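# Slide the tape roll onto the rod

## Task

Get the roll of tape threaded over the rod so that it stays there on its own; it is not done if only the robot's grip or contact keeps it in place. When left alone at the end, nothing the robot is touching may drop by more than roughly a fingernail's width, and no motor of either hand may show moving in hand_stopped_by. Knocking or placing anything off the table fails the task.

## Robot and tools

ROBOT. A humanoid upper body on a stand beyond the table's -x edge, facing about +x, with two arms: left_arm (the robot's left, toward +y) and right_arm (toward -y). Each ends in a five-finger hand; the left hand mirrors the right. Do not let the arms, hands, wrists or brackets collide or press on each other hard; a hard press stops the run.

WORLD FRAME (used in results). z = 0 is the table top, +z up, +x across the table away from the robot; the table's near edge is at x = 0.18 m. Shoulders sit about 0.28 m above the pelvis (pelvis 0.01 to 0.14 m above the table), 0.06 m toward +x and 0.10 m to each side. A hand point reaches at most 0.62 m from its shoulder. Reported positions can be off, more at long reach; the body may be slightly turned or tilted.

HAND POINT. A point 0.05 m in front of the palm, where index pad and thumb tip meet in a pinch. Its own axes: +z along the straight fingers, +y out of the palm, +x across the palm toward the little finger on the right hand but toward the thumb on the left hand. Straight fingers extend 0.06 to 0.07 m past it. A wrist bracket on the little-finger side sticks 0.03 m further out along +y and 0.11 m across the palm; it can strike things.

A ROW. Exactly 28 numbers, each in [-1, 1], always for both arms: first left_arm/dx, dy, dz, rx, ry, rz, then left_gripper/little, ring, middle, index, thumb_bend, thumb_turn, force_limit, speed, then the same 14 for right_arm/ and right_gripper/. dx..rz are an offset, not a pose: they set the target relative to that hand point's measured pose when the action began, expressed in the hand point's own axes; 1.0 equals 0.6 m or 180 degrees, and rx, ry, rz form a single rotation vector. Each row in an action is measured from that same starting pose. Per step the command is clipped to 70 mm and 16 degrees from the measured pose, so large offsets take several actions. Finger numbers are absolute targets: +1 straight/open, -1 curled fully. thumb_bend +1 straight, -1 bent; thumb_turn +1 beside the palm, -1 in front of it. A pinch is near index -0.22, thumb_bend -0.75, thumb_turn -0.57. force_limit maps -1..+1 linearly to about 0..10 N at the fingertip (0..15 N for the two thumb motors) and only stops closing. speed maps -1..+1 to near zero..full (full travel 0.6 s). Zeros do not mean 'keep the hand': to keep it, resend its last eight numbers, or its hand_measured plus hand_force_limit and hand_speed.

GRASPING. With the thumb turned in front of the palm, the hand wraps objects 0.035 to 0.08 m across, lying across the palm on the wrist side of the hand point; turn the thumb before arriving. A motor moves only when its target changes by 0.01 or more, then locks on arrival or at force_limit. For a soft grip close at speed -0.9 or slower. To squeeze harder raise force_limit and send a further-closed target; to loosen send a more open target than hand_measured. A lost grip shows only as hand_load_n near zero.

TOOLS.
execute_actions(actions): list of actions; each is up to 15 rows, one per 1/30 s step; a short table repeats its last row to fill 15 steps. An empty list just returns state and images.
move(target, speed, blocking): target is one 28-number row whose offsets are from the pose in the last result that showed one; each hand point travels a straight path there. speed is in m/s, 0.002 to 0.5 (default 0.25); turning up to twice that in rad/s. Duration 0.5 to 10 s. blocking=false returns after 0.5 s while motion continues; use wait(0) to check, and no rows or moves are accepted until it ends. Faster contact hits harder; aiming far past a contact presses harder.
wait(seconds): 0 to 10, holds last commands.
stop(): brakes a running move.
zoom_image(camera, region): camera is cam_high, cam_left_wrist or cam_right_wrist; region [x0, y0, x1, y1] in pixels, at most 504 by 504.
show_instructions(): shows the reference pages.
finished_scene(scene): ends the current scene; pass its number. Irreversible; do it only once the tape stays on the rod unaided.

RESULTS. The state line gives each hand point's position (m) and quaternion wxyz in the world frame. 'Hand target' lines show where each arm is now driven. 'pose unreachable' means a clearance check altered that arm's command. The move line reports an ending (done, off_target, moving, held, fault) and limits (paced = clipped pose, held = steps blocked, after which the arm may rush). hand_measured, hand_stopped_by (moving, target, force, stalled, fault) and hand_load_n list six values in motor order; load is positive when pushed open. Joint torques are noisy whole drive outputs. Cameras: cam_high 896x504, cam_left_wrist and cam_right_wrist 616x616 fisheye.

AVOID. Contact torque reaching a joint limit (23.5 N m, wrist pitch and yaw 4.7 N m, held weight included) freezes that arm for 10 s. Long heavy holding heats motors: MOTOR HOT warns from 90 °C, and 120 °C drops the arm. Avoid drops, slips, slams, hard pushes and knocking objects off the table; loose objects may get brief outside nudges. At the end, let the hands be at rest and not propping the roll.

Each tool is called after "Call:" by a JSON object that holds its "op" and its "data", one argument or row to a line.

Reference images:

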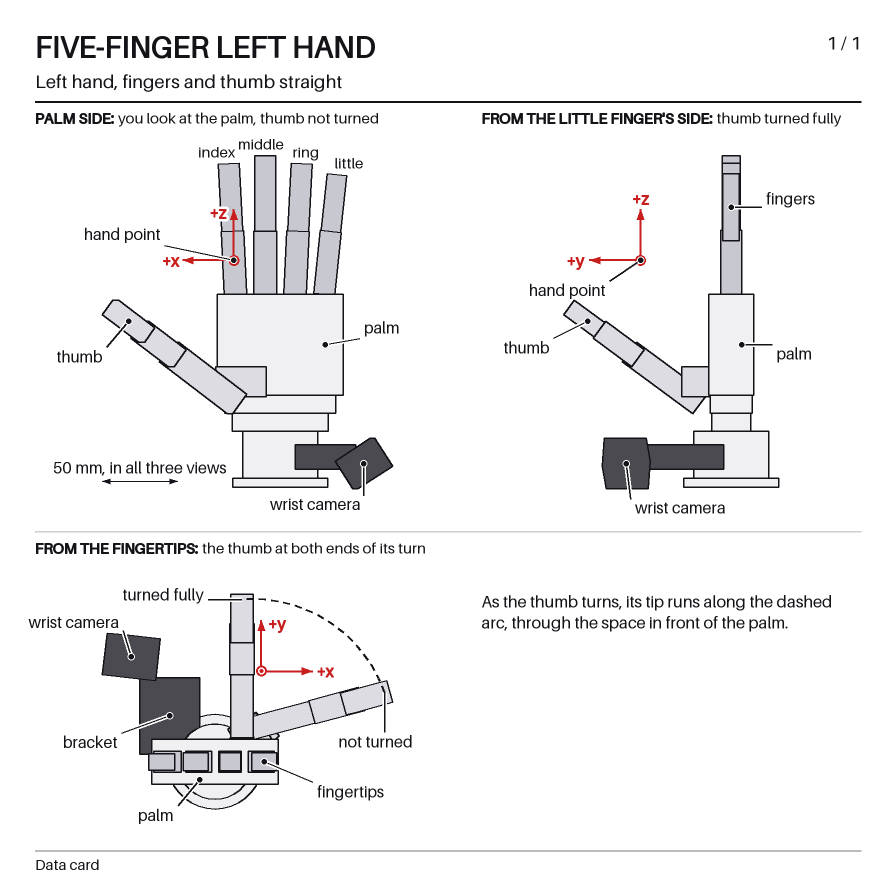

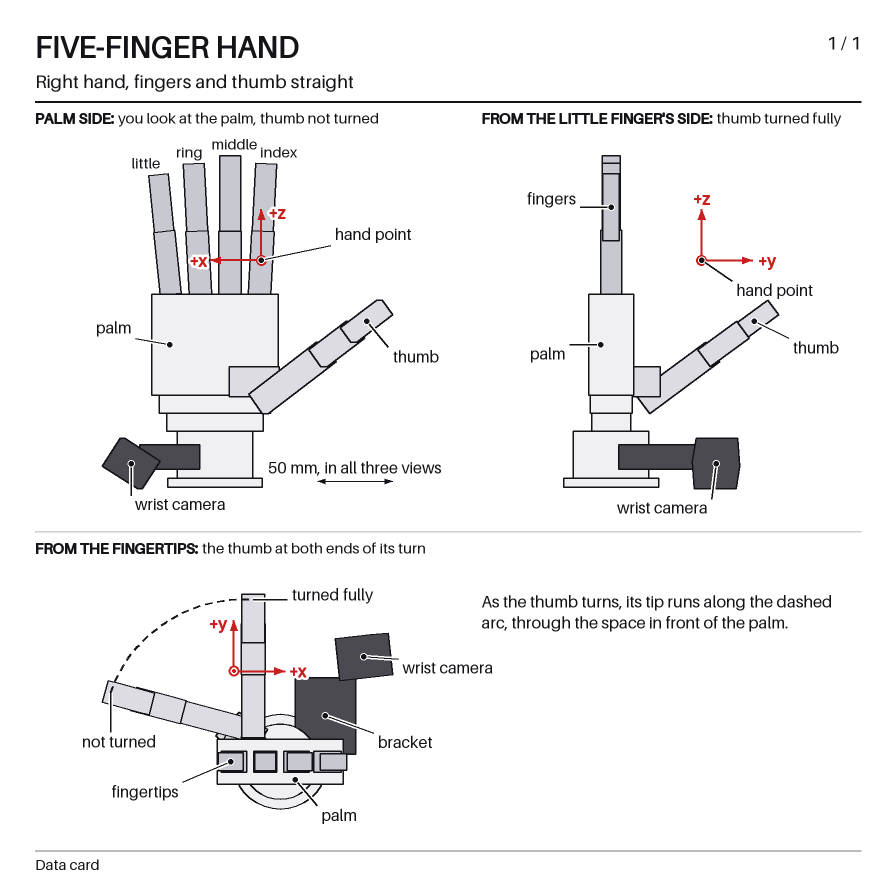

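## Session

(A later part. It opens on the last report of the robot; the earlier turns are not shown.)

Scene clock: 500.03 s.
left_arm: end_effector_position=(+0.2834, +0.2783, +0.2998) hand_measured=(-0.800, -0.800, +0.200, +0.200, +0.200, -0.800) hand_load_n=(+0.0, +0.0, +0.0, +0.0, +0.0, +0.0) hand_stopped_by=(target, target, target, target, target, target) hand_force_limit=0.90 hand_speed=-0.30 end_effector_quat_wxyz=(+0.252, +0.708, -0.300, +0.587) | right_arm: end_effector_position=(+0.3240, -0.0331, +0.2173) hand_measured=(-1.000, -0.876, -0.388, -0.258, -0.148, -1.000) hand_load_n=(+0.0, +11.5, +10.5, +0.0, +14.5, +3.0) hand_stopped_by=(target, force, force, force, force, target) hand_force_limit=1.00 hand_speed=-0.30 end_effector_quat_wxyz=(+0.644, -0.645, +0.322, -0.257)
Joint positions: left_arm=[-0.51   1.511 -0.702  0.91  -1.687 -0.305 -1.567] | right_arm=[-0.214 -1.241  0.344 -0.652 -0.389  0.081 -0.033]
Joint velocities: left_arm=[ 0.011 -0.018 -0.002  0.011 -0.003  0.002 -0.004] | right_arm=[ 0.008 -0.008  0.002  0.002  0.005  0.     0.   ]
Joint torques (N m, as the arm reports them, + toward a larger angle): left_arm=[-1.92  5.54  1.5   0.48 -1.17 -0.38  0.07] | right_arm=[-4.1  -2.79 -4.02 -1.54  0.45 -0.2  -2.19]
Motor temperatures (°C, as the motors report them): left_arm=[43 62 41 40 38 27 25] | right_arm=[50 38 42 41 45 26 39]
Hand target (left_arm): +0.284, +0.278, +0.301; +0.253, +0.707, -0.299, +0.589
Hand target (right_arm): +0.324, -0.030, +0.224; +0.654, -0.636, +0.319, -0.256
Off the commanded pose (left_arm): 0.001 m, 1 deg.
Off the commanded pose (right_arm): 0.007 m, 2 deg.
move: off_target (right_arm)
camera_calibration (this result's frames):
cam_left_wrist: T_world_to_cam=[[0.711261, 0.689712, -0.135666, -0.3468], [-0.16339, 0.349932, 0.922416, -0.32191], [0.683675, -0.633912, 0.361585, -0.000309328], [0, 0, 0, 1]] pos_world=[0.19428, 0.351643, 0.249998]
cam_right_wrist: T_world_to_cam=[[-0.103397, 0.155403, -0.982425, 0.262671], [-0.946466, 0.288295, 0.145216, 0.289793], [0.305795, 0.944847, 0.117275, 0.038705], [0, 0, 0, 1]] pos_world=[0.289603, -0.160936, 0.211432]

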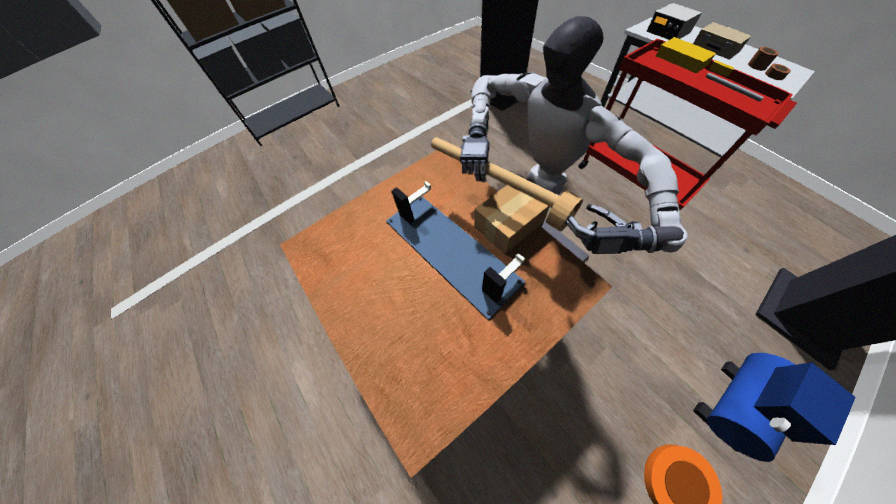

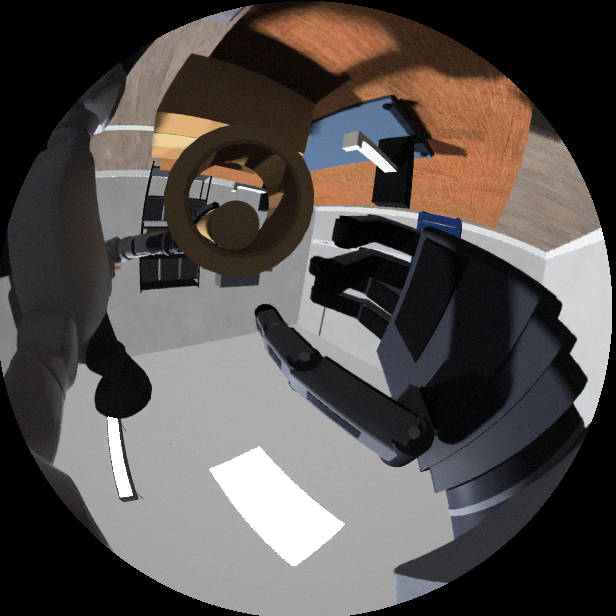

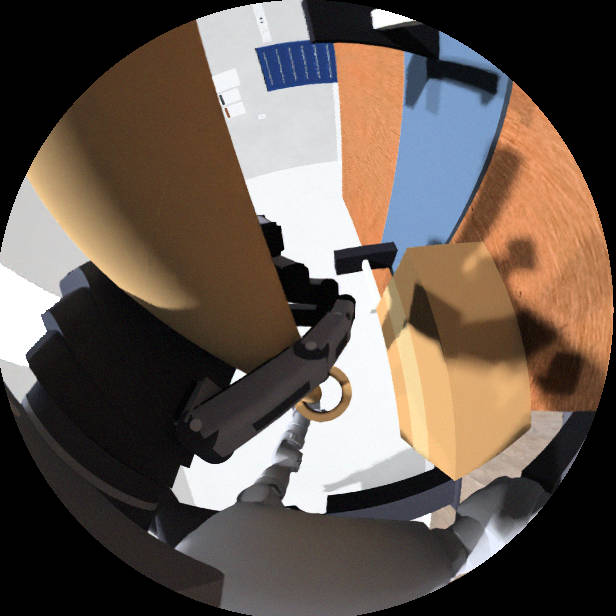

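Call:
{"op": "move", "data": {
  "target": [0,0,0,0,0,0,-0.8,-0.8,0.2,0.2,0.2,-0.8,0.9,-0.3, 0,-0.03,0,0,0,0.13,-1,-1,-1,-1,-1,-1,1,-0.3],
  "speed": 0.03
}}

Call:
{"op": "zoom_image", "data": {
  "camera": "cam_high",
  "region": [440, 130, 660, 280]
}}

Scene clock: 511.63 s.
left_arm: end_effector_position=(+0.2834, +0.2783, +0.2997) hand_measured=(-0.800, -0.800, +0.200, +0.200, +0.200, -0.800) hand_load_n=(+0.0, +0.0, +0.0, +0.0, +0.0, +0.0) hand_stopped_by=(target, target, target, target, target, target) hand_force_limit=0.90 hand_speed=-0.30 end_effector_quat_wxyz=(+0.252, +0.708, -0.300, +0.587) | right_arm: end_effector_position=(+0.3242, -0.0366, +0.2253) hand_measured=(-1.000, -0.876, -0.388, -0.258, -0.148, -1.000) hand_load_n=(+0.0, +11.5, +10.5, +0.0, +14.5, +3.0) hand_stopped_by=(target, force, force, force, force, target) hand_force_limit=1.00 hand_speed=-0.30 end_effector_quat_wxyz=(+0.669, -0.580, +0.448, -0.124)
Joint positions: left_arm=[-0.51   1.51  -0.702  0.91  -1.687 -0.305 -1.567] | right_arm=[-0.195 -1.183  0.249 -0.508 -0.003 -0.061  0.071]
Joint velocities: left_arm=[-0.008  0.002  0.002  0.    -0.006  0.     0.   ] | right_arm=[ 0.011  0.006 -0.003  0.     0.005  0.     0.01 ]
Joint torques (N m, as the arm reports them, + toward a larger angle): left_arm=[-1.86  5.78  1.34  0.32 -0.91 -0.52  0.15] | right_arm=[-4.54 -2.8  -4.26 -1.89  1.15 -1.5  -1.82]
Motor temperatures (°C, as the motors report them): left_arm=[42 64 41 40 38 27 25] | right_arm=[50 37 43 42 45 27 41]
Hand target (left_arm): +0.283, +0.278, +0.300; +0.252, +0.708, -0.300, +0.587
Hand target (right_arm): +0.324, -0.033, +0.233; +0.681, -0.569, +0.445, -0.118
Off the commanded pose (left_arm): 0.000 m, 0 deg.
Off the commanded pose (right_arm): 0.010 m, 2 deg.
move: off_target (right_arm)
camera_calibration (this result's frames):
cam_left_wrist: T_world_to_cam=[[0.711341, 0.689568, -0.13598, -0.346664], [-0.163212, 0.350244, 0.922329, -0.321976], [0.683635, -0.633897, 0.361688, -0.000308762], [0, 0, 0, 1]] pos_world=[0.194257, 0.351623, 0.249941]
cam_right_wrist: T_world_to_cam=[[-0.362501, 0.406863, -0.838484, 0.331866], [-0.850577, 0.223302, 0.476083, 0.181812], [0.380935, 0.885776, 0.265121, -0.0187927], [0, 0, 0, 1]] pos_world=[0.282105, -0.158977, 0.196689]

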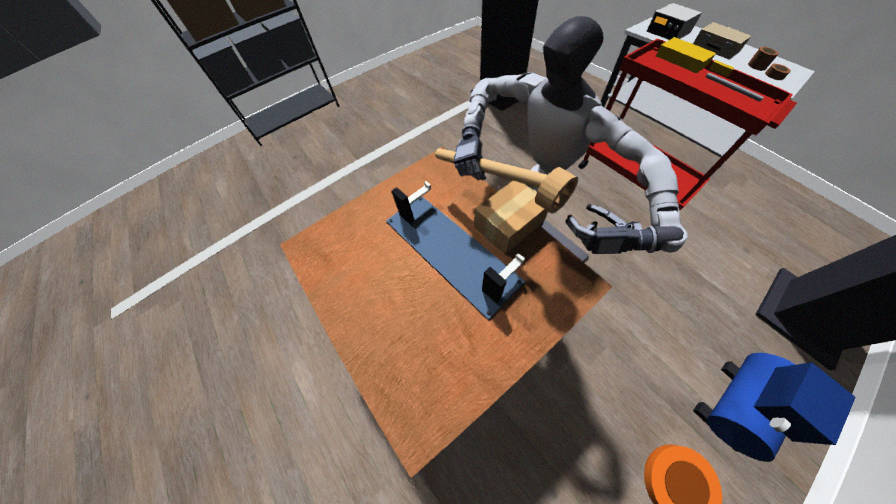

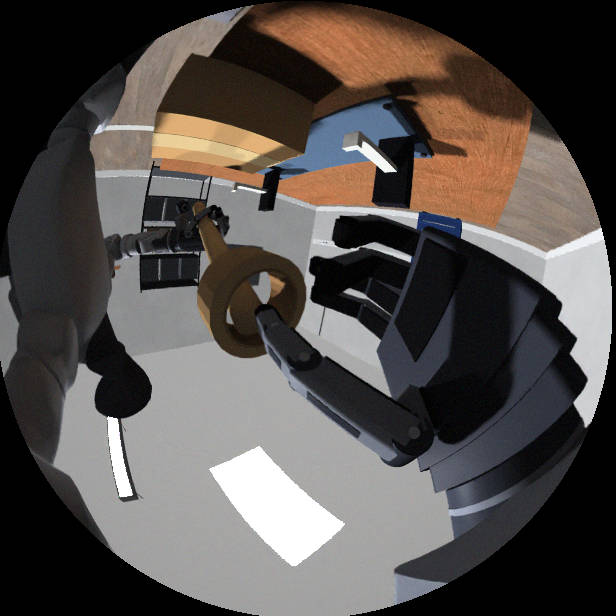

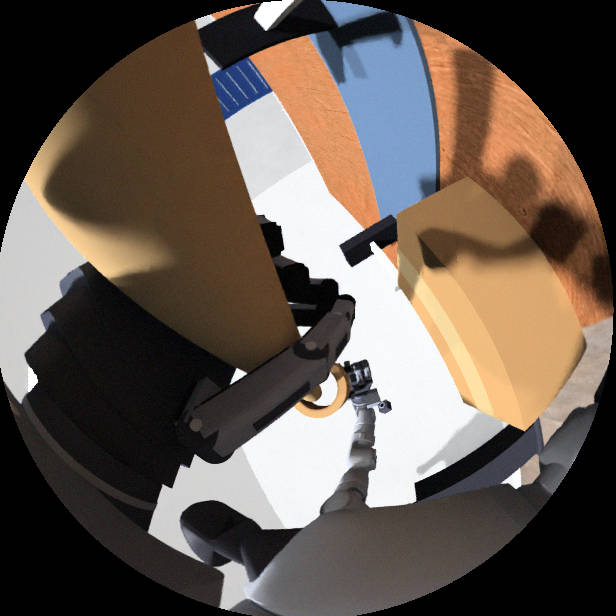

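Region (440, 130, 660, 280) of cam_high's 896x504 image, scaled by 2.291, with more detail than that image has; it fills the top 344 rows of this view, and the rest is white.

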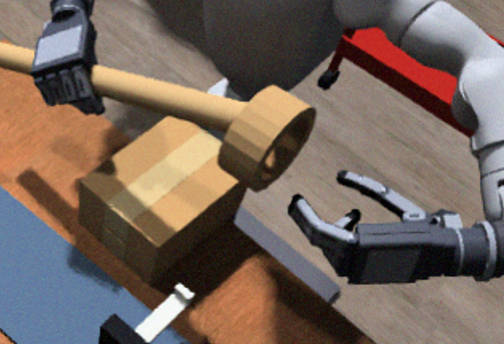

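Not slid yet. Tilt more.

Call:
{"op": "move", "data": {
  "target": [0,0,0,0,0,0,-0.8,-0.8,0.2,0.2,0.2,-0.8,0.9,-0.3, 0,-0.02,0,0,0,0.1,-1,-1,-1,-1,-1,-1,1,-0.3],
  "speed": 0.03
}}

Call:
{"op": "zoom_image", "data": {
  "camera": "cam_high",
  "region": [400, 100, 660, 280]
}}

Scene clock: 521.57 s.
left_arm: end_effector_position=(+0.2834, +0.2783, +0.2997) hand_measured=(-0.800, -0.800, +0.200, +0.200, +0.200, -0.800) hand_load_n=(+0.0, +0.0, +0.0, +0.0, +0.0, +0.0) hand_stopped_by=(target, target, target, target, target, target) hand_force_limit=0.90 hand_speed=-0.30 end_effector_quat_wxyz=(+0.252, +0.708, -0.300, +0.587) | right_arm: end_effector_position=(+0.3266, -0.0424, +0.2268) hand_measured=(-1.000, -0.876, -0.388, -0.258, -0.148, -1.000) hand_load_n=(+0.0, +11.5, +11.0, +0.5, +14.0, +2.5) hand_stopped_by=(target, force, force, force, force, target) hand_force_limit=1.00 hand_speed=-0.30 end_effector_quat_wxyz=(+0.668, -0.514, +0.538, -0.020)
Joint positions: left_arm=[-0.51   1.51  -0.702  0.91  -1.687 -0.305 -1.567] | right_arm=[-0.174 -1.072  0.178 -0.403  0.226 -0.081  0.23 ]
Joint velocities: left_arm=[ 0.002 -0.002  0.014 -0.002  0.003  0.     0.   ] | right_arm=[ 0.006  0.005  0.    -0.002 -0.003  0.003  0.01 ]
Joint torques (N m, as the arm reports them, + toward a larger angle): left_arm=[-1.86  5.74  1.35  0.33 -0.92 -0.52  0.14] | right_arm=[-4.33 -3.14 -3.95 -1.91  1.25 -1.88 -1.54]
Motor temperatures (°C, as the motors report them): left_arm=[42 64 40 40 38 27 25] | right_arm=[50 37 43 42 45 30 41]
Hand target (left_arm): +0.283, +0.278, +0.300; +0.252, +0.708, -0.300, +0.587
Hand target (right_arm): +0.327, -0.040, +0.235; +0.679, -0.504, +0.534, -0.015
Off the commanded pose (left_arm): 0.000 m, 0 deg.
Off the commanded pose (right_arm): 0.010 m, 2 deg.
move: off_target (right_arm)
camera_calibration (this result's frames):
cam_left_wrist: T_world_to_cam=[[0.711341, 0.689568, -0.13598, -0.346664], [-0.163211, 0.350244, 0.922329, -0.321976], [0.683635, -0.633897, 0.361688, -0.000308615], [0, 0, 0, 1]] pos_world=[0.194257, 0.351623, 0.249941]
cam_right_wrist: T_world_to_cam=[[-0.517959, 0.569102, -0.638624, 0.348607], [-0.713646, 0.124128, 0.689421, 0.0870997], [0.471622, 0.812844, 0.341844, -0.0650848], [0, 0, 0, 1]] pos_world=[0.273418, -0.156301, 0.184829]

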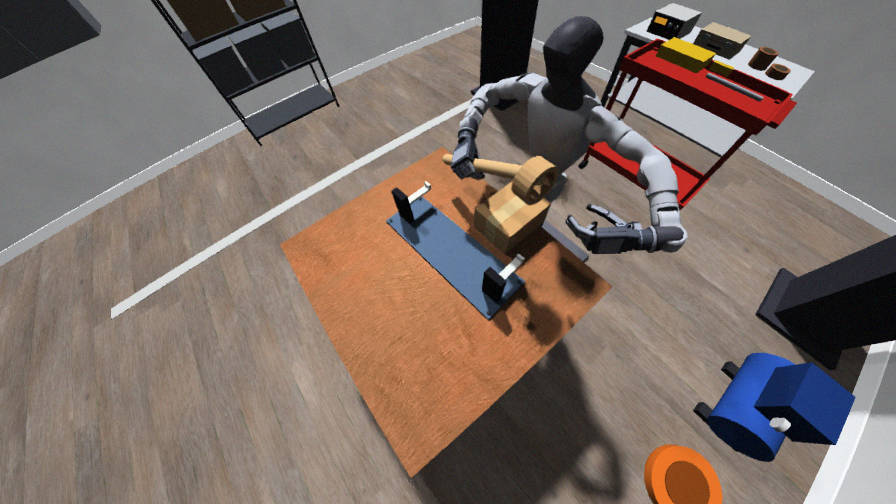

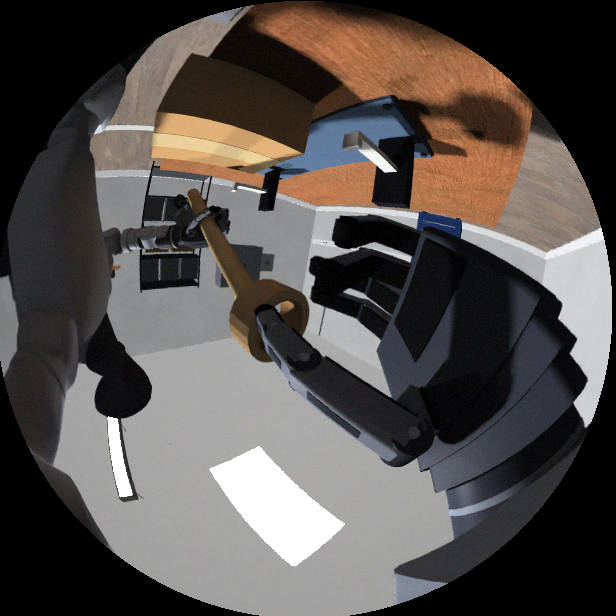

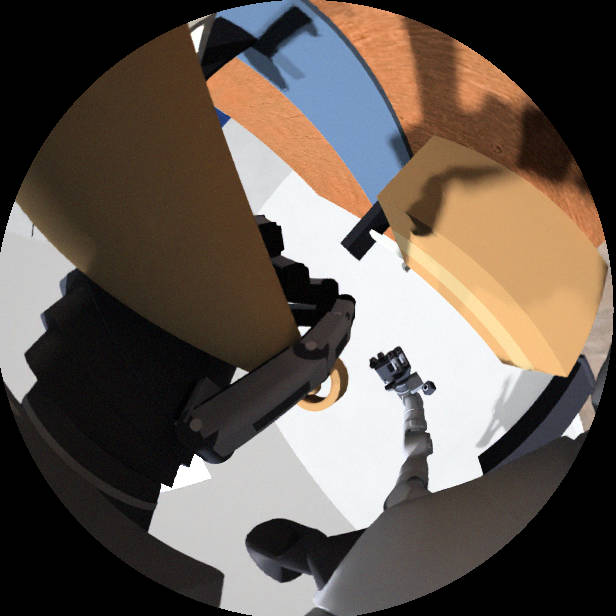

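Region (400, 100, 660, 280) of cam_high's 896x504 image, scaled by 1.938, with more detail than that image has; it fills the top 349 rows of this view, and the rest is white.

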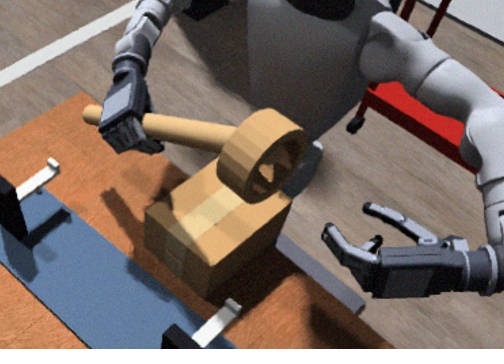

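Call:
{"op": "move", "data": {
  "target": [0,0,0,0,0,0,-0.8,-0.8,0.2,0.2,0.2,-0.8,0.9,-0.3, 0,-0.02,0,0,0,0.13,-1,-1,-1,-1,-1,-1,1,-0.3],
  "speed": 0.03
}}

Call:
{"op": "zoom_image", "data": {
  "camera": "cam_high",
  "region": [400, 60, 660, 260]
}}

Scene clock: 532.70 s.
left_arm: end_effector_position=(+0.2834, +0.2783, +0.2997) hand_measured=(-0.800, -0.800, +0.200, +0.200, +0.200, -0.800) hand_load_n=(+0.0, +0.0, +0.0, +0.0, +0.0, +0.0) hand_stopped_by=(target, target, target, target, target, target) hand_force_limit=0.90 hand_speed=-0.30 end_effector_quat_wxyz=(+0.252, +0.708, -0.300, +0.587) | right_arm: end_effector_position=(+0.3309, -0.0496, +0.2262) hand_measured=(-1.000, -0.876, -0.388, -0.258, -0.148, -1.000) hand_load_n=(+0.0, +11.0, +11.0, +1.0, +14.0, +2.5) hand_stopped_by=(target, force, force, force, force, target) hand_force_limit=1.00 hand_speed=-0.30 end_effector_quat_wxyz=(+0.647, -0.401, +0.639, +0.113)
Joint positions: left_arm=[-0.51   1.51  -0.702  0.91  -1.687 -0.305 -1.567] | right_arm=[-0.148 -0.916  0.102 -0.316  0.483  0.027  0.395]
Joint velocities: left_arm=[ 0.    -0.006 -0.012  0.006 -0.006  0.     0.   ] | right_arm=[ 0.014  0.    -0.014 -0.002  0.     0.007  0.009]
Joint torques (N m, as the arm reports them, + toward a larger angle): left_arm=[-1.87  5.74  1.33  0.31 -0.91 -0.51  0.15] | right_arm=[-5.19 -2.76 -3.76 -2.11  1.22 -2.39 -0.79]
Motor temperatures (°C, as the motors report them): left_arm=[42 65 40 40 38 26 25] | right_arm=[50 37 44 42 45 34 38]
Hand target (left_arm): +0.283, +0.278, +0.300; +0.252, +0.708, -0.300, +0.587
Hand target (right_arm): +0.332, -0.048, +0.235; +0.658, -0.395, +0.630, +0.118
Off the commanded pose (left_arm): 0.000 m, 0 deg.
Off the commanded pose (right_arm): 0.009 m, 2 deg.
move: off_target (right_arm)
camera_calibration (this result's frames):
cam_left_wrist: T_world_to_cam=[[0.711341, 0.689568, -0.13598, -0.346664], [-0.163212, 0.350244, 0.922329, -0.321976], [0.683635, -0.633897, 0.361688, -0.000308766], [0, 0, 0, 1]] pos_world=[0.194257, 0.351623, 0.249941]
cam_right_wrist: T_world_to_cam=[[-0.62372, 0.727223, -0.286567, 0.317772], [-0.480738, -0.067817, 0.874238, -0.036924], [0.616332, 0.683043, 0.391902, -0.126663], [0, 0, 0, 1]] pos_world=[0.258516, -0.147079, 0.172983]

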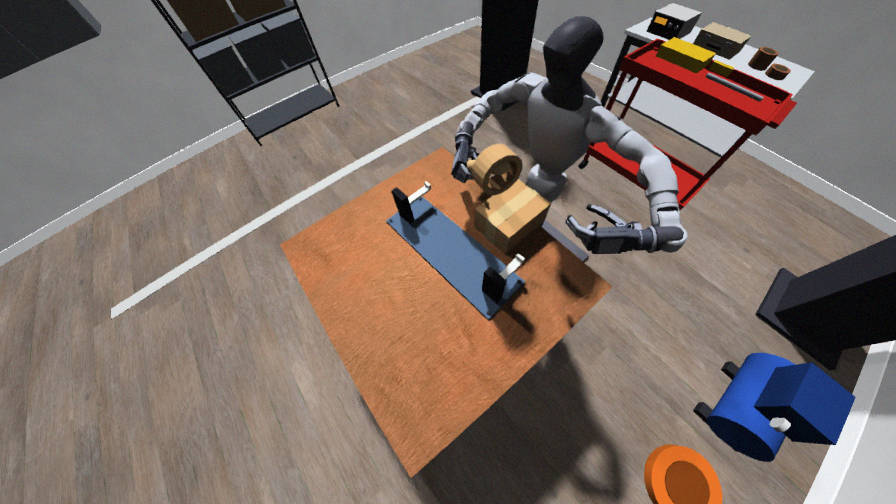

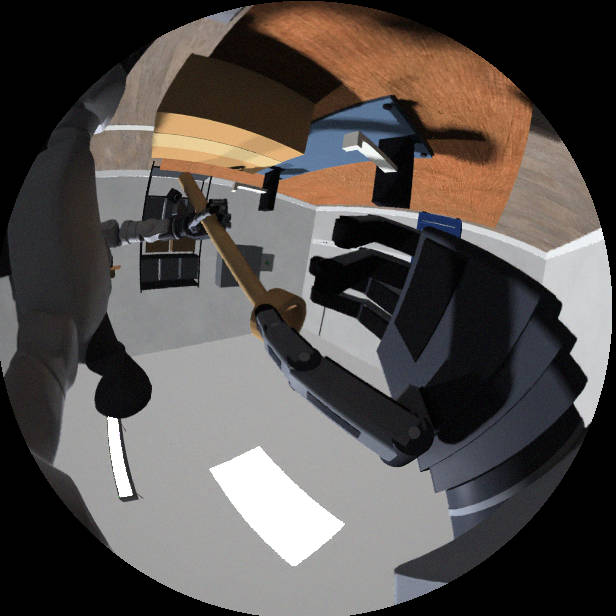

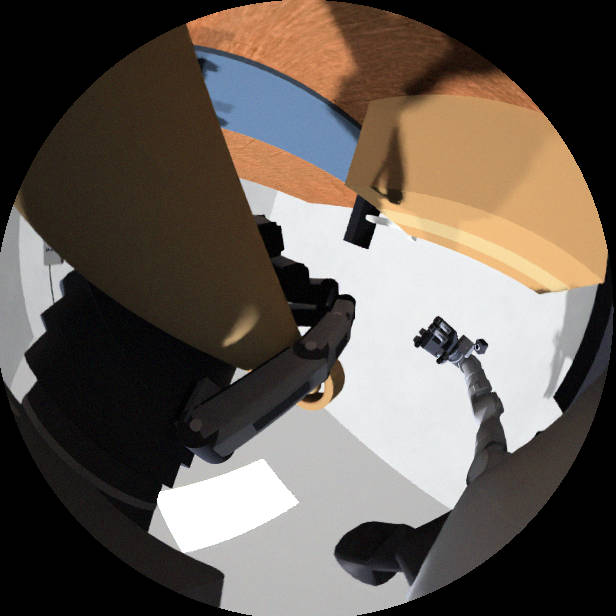

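Region (400, 60, 660, 260) of cam_high's 896x504 image, scaled by 1.938, with more detail than that image has; it fills the top 388 rows of this view, and the rest is white.

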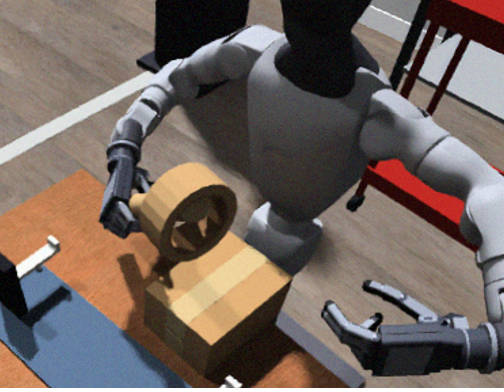

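Call:
{"op": "move", "data": {
  "target": [0,0,0,0,0,0,-0.8,-0.8,0.2,0.2,0.2,-0.8,0.9,-0.3, 0.03,-0.02,0,0,0,0.12,-1,-1,-1,-1,-1,-1,1,-0.3],
  "speed": 0.03
}}

Call:
{"op": "zoom_image", "data": {
  "camera": "cam_high",
  "region": [400, 60, 660, 260]
}}

Scene clock: 543.33 s.
left_arm: end_effector_position=(+0.2834, +0.2783, +0.2997) hand_measured=(-0.800, -0.800, +0.200, +0.200, +0.200, -0.800) hand_load_n=(+0.0, +0.0, +0.0, +0.0, +0.0, +0.0) hand_stopped_by=(target, target, target, target, target, target) hand_force_limit=0.90 hand_speed=-0.30 end_effector_quat_wxyz=(+0.252, +0.708, -0.300, +0.587) | right_arm: end_effector_position=(+0.3398, -0.0655, +0.2047) hand_measured=(-1.000, -0.876, -0.388, -0.258, -0.148, -1.000) hand_load_n=(+0.0, +10.5, +11.0, +1.0, +14.0, +3.0) hand_stopped_by=(target, force, force, force, force, target) hand_force_limit=1.00 hand_speed=-0.30 end_effector_quat_wxyz=(+0.602, -0.276, +0.713, +0.230)
Joint positions: left_arm=[-0.51   1.51  -0.702  0.91  -1.687 -0.305 -1.567] | right_arm=[-0.134 -0.736  0.034 -0.148  0.633  0.141  0.551]
Joint velocities: left_arm=[0.014 0.011 0.    0.    0.002 0.    0.   ] | right_arm=[ 0.005  0.006 -0.025  0.     0.011  0.005  0.01 ]
Joint torques (N m, as the arm reports them, + toward a larger angle): left_arm=[-1.87  5.75  1.33  0.32 -0.91 -0.52  0.14] | right_arm=[-5.27 -3.   -3.48 -2.68  1.42 -2.56  0.11]
Motor temperatures (°C, as the motors report them): left_arm=[42 65 40 40 38 26 25] | right_arm=[50 37 44 43 45 39 36]
Hand target (left_arm): +0.283, +0.278, +0.300; +0.252, +0.708, -0.300, +0.587
Hand target (right_arm): +0.341, -0.064, +0.215; +0.615, -0.274, +0.702, +0.235
Off the commanded pose (left_arm): 0.000 m, 0 deg.
Off the commanded pose (right_arm): 0.010 m, 2 deg.
move: off_target (right_arm)
camera_calibration (this result's frames):
cam_left_wrist: T_world_to_cam=[[0.711341, 0.689568, -0.13598, -0.346664], [-0.163212, 0.350244, 0.922329, -0.321976], [0.683635, -0.633897, 0.361688, -0.000308792], [0, 0, 0, 1]] pos_world=[0.194257, 0.351623, 0.249941]
cam_right_wrist: T_world_to_cam=[[-0.606644, 0.790425, 0.0849161, 0.251046], [-0.239536, -0.283596, 0.928545, -0.122155], [0.758027, 0.542956, 0.361377, -0.163992], [0, 0, 0, 1]] pos_world=[0.247345, -0.144036, 0.151372]

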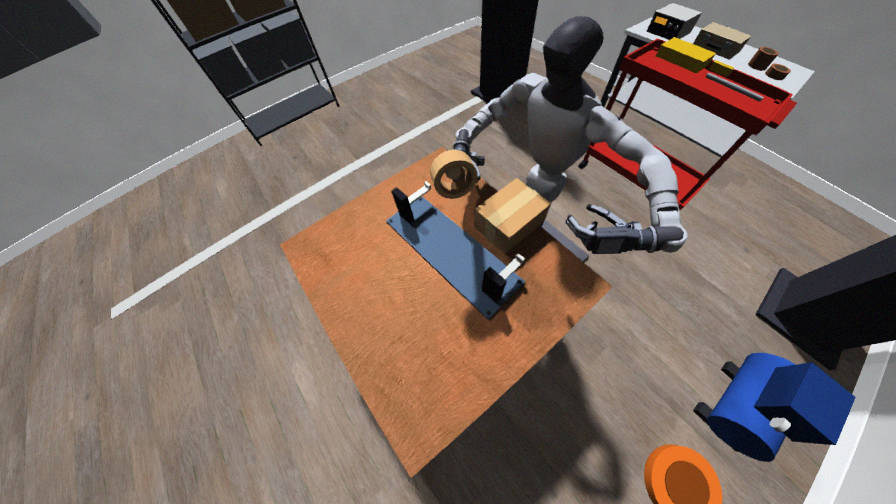

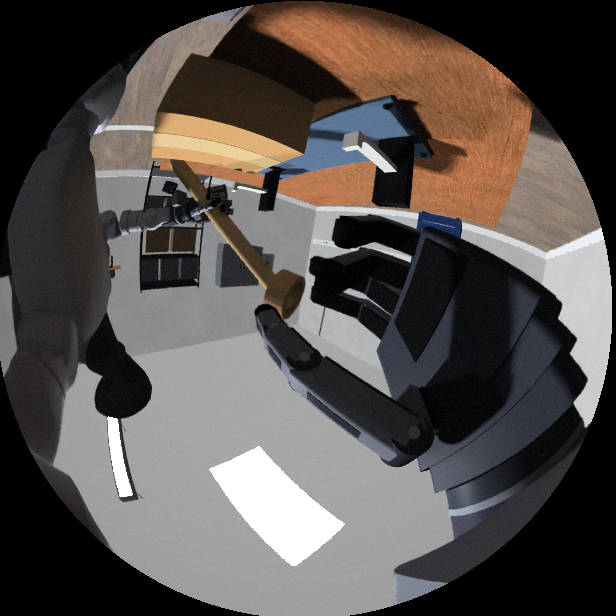

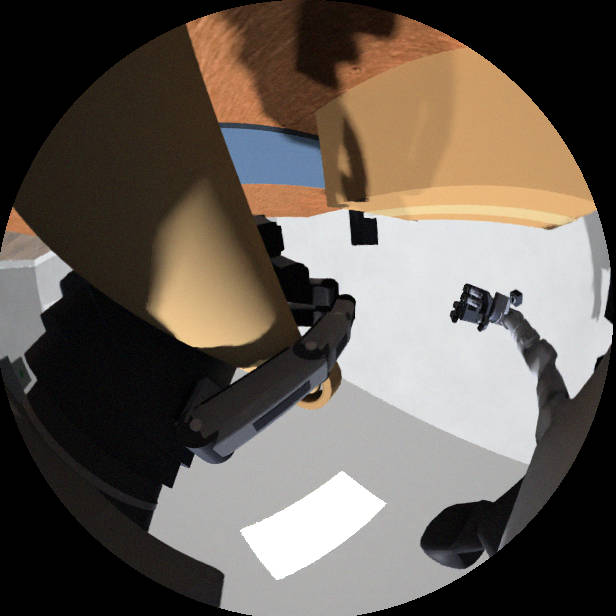

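Region (400, 60, 660, 260) of cam_high's 896x504 image, scaled by 1.938, with more detail than that image has; it fills the top 388 rows of this view, and the rest is white.

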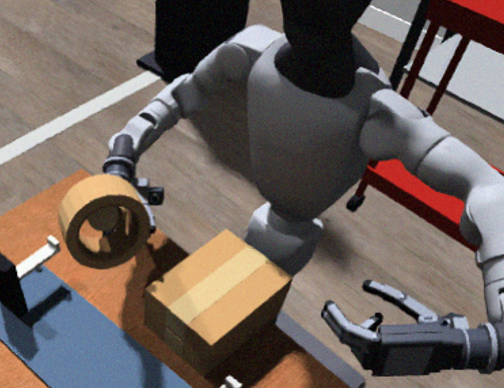

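Call:
{"op": "move", "data": {
  "target": [0,0,0,0,0,0,-0.8,-0.8,0.2,0.2,0.2,-0.8,0.9,-0.3, -0.06,0,0,0,-0.2,0,-1,-1,-1,-1,-1,-1,1,-0.3],
  "speed": 0.03
}}

Call:
{"op": "zoom_image", "data": {
  "camera": "cam_high",
  "region": [360, 40, 620, 240]
}}

Scene clock: 562.17 s.
left_arm: end_effector_position=(+0.2834, +0.2783, +0.2997) hand_measured=(-0.800, -0.800, +0.200, +0.200, +0.200, -0.800) hand_load_n=(+0.0, +0.0, +0.0, +0.0, +0.0, +0.0) hand_stopped_by=(target, target, target, target, target, target) hand_force_limit=0.90 hand_speed=-0.30 end_effector_quat_wxyz=(+0.252, +0.708, -0.300, +0.587) | right_arm: end_effector_position=(+0.3434, -0.0623, +0.2346) hand_measured=(-1.000, -0.876, -0.388, -0.258, -0.148, -1.000) hand_load_n=(+0.0, +7.0, +10.0, +2.5, +14.5, +6.0) hand_stopped_by=(target, force, force, force, force, target) hand_force_limit=1.00 hand_speed=-0.30 end_effector_quat_wxyz=(+0.783, -0.201, +0.507, +0.300)
Joint positions: left_arm=[-0.51   1.51  -0.702  0.91  -1.687 -0.305 -1.567] | right_arm=[-0.416 -0.258 -0.078  0.64   0.651 -0.679  1.039]
Joint velocities: left_arm=[ 0.    -0.003  0.008 -0.003  0.025  0.     0.   ] | right_arm=[ 0.009 -0.002 -0.041  0.008  0.    -0.001  0.006]
Joint torques (N m, as the arm reports them, + toward a larger angle): left_arm=[-1.88  5.75  1.32  0.33 -0.92 -0.52  0.15] | right_arm=[-4.74 -1.7  -0.74 -0.96  0.96 -0.92 -0.07]
Motor temperatures (°C, as the motors report them): left_arm=[42 66 40 40 38 26 25] | right_arm=[51 36 42 44 45 40 34]
Hand target (left_arm): +0.283, +0.278, +0.300; +0.252, +0.708, -0.300, +0.587
Hand target (right_arm): +0.344, -0.061, +0.236; +0.785, -0.195, +0.503, +0.304
Off the commanded pose (left_arm): 0.000 m, 0 deg.
Off the commanded pose (right_arm): 0.006 m, 2 deg.
move: off_target (right_arm; path cut at 10 s)
camera_calibration (this result's frames):
cam_left_wrist: T_world_to_cam=[[0.71134, 0.689568, -0.13598, -0.346664], [-0.163211, 0.350243, 0.922329, -0.321977], [0.683635, -0.633897, 0.361688, -0.000308515], [0, 0, 0, 1]] pos_world=[0.194257, 0.351623, 0.249941]
cam_right_wrist: T_world_to_cam=[[-0.656481, 0.746403, 0.109156, 0.256869], [-0.574083, -0.588218, 0.569586, 0.0319528], [0.489348, 0.311258, 0.814651, -0.207709], [0, 0, 0, 1]] pos_world=[0.288615, -0.108282, 0.122972]

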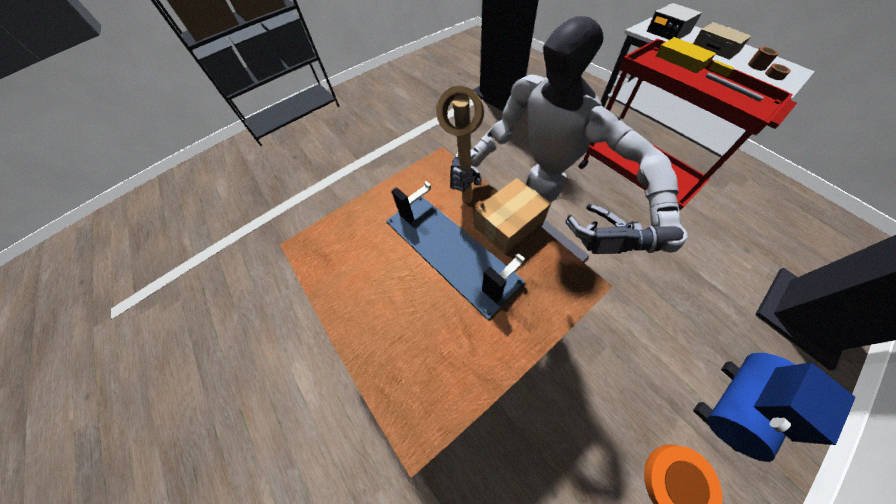

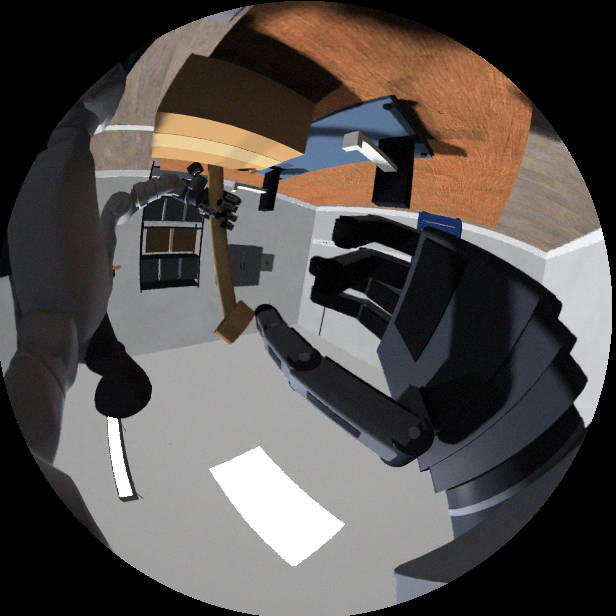

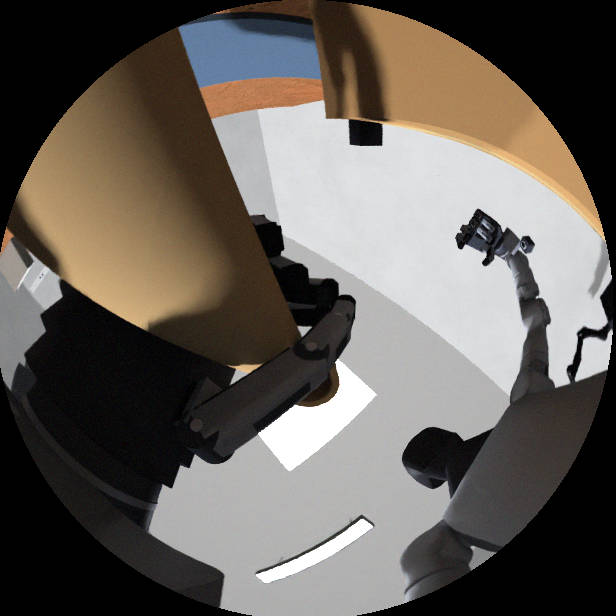

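Region (360, 40, 620, 240) of cam_high's 896x504 image, scaled by 1.938, with more detail than that image has; it fills the top 388 rows of this view, and the rest is white.

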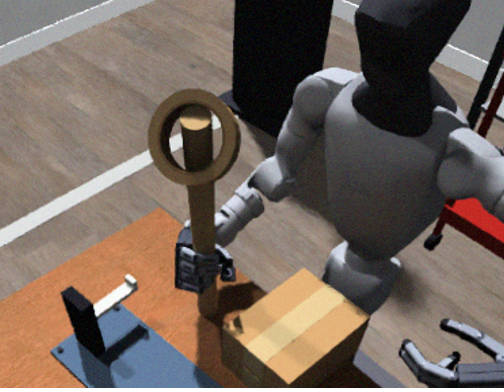

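Call:
{"op": "execute_actions", "data": {
  "actions": [
    [[0,0,0,0,0,0,-0.8,-0.8,0.2,0.2,0.2,-0.8,0.9,-0.3, 0,0,0,0,-0.06,0,-1,-1,-1,-1,-1,-1,1,-0.3]],
    [[0,0,0,0,0,0,-0.8,-0.8,0.2,0.2,0.2,-0.8,0.9,-0.3, 0,0,0,0,0,0,-1,-1,-1,-1,-1,-1,1,-0.3]]
  ]
}}

Call:
{"op": "zoom_image", "data": {
  "camera": "cam_high",
  "region": [360, 40, 620, 240]
}}

Scene clock: 569.10 s.
left_arm: end_effector_position=(+0.2834, +0.2783, +0.2997) hand_measured=(-0.800, -0.800, +0.200, +0.200, +0.200, -0.800) hand_load_n=(+0.0, +0.0, +0.0, +0.0, +0.0, +0.0) hand_stopped_by=(target, target, target, target, target, target) hand_force_limit=0.90 hand_speed=-0.30 end_effector_quat_wxyz=(+0.252, +0.708, -0.300, +0.587) | right_arm: end_effector_position=(+0.3433, -0.0631, +0.2390) hand_measured=(-1.000, -0.876, -0.388, -0.258, -0.148, -1.000) hand_load_n=(+0.0, +7.5, +10.0, +0.0, +14.5, +4.5) hand_stopped_by=(target, force, force, force, force, target) hand_force_limit=1.00 hand_speed=-0.30 end_effector_quat_wxyz=(+0.827, -0.168, +0.437, +0.311)
Joint positions: left_arm=[-0.51   1.51  -0.702  0.91  -1.687 -0.305 -1.567] | right_arm=[-0.676 -0.141 -0.233  1.152  0.876 -0.971  1.445]
Joint velocities: left_arm=[ 0.008 -0.002  0.003  0.002 -0.005  0.     0.   ] | right_arm=[ 0.005 -0.006  0.018 -0.002 -0.003  0.003 -0.013]
Joint torques (N m, as the arm reports them, + toward a larger angle): left_arm=[-1.87  5.74  1.35  0.33 -0.93 -0.52  0.14] | right_arm=[-5.62 -2.18  0.19 -1.8   0.79 -0.27 -0.24]
Motor temperatures (°C, as the motors report them): left_arm=[42 66 40 40 38 26 25] | right_arm=[51 36 41 43 45 36 34]
Hand target (left_arm): +0.283, +0.278, +0.300; +0.252, +0.708, -0.300, +0.587
Hand target (right_arm): +0.343, -0.063, +0.239; +0.826, -0.170, +0.437, +0.312
Off the commanded pose (left_arm): 0.000 m, 0 deg.
Off the commanded pose (right_arm): 0.001 m, 0 deg.
camera_calibration (this result's frames):
cam_left_wrist: T_world_to_cam=[[0.711341, 0.689568, -0.13598, -0.346664], [-0.163211, 0.350244, 0.922329, -0.321977], [0.683635, -0.633897, 0.361688, -0.000308544], [0, 0, 0, 1]] pos_world=[0.194257, 0.351623, 0.249941]
cam_right_wrist: T_world_to_cam=[[-0.660067, 0.742492, 0.11409, 0.256746], [-0.647925, -0.639567, 0.4137, 0.0883486], [0.380137, 0.199148, 0.903236, -0.201789], [0, 0, 0, 1]] pos_world=[0.303421, -0.0939412, 0.116421]

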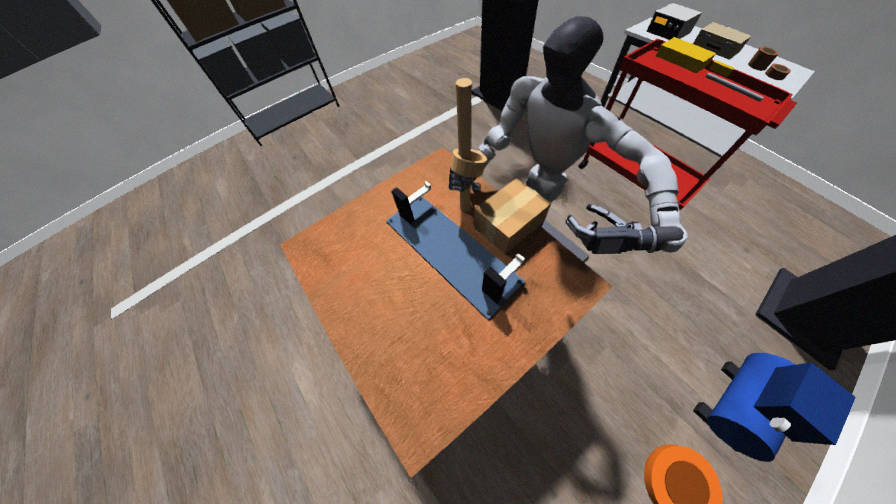

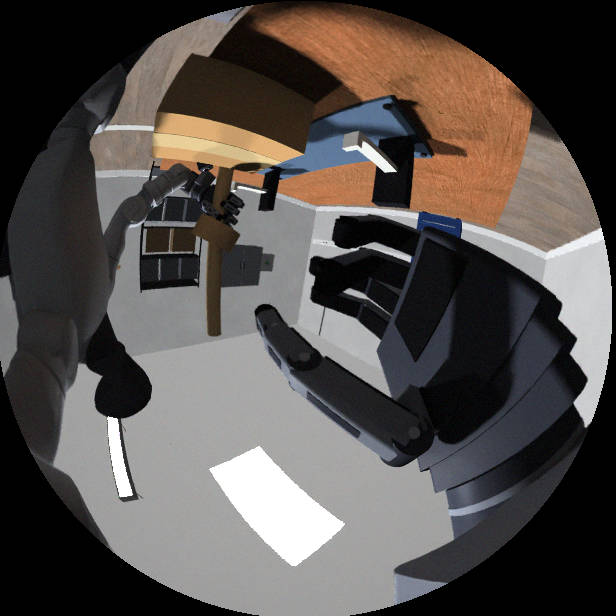

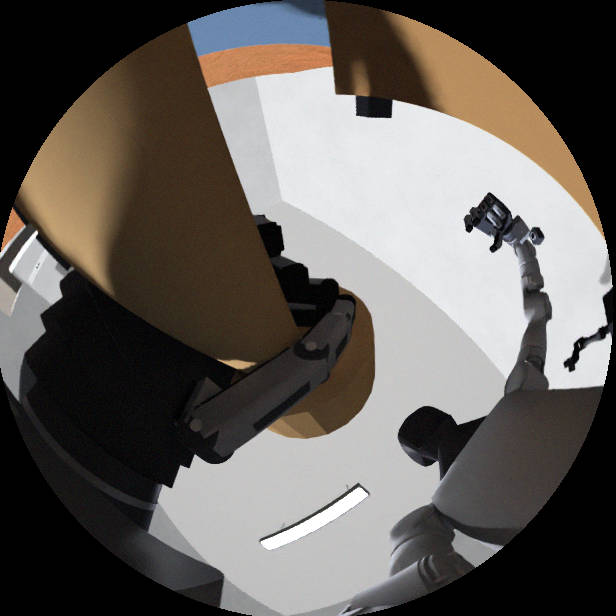

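Region (360, 40, 620, 240) of cam_high's 896x504 image, scaled by 1.938, with more detail than that image has; it fills the top 388 rows of this view, and the rest is white.

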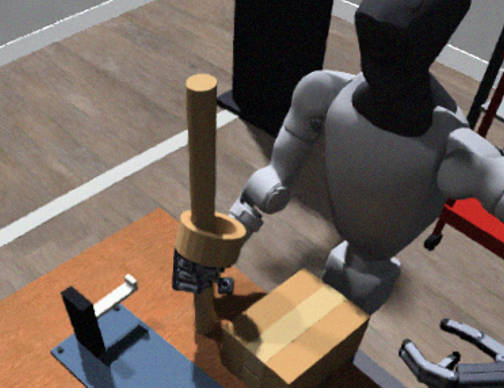

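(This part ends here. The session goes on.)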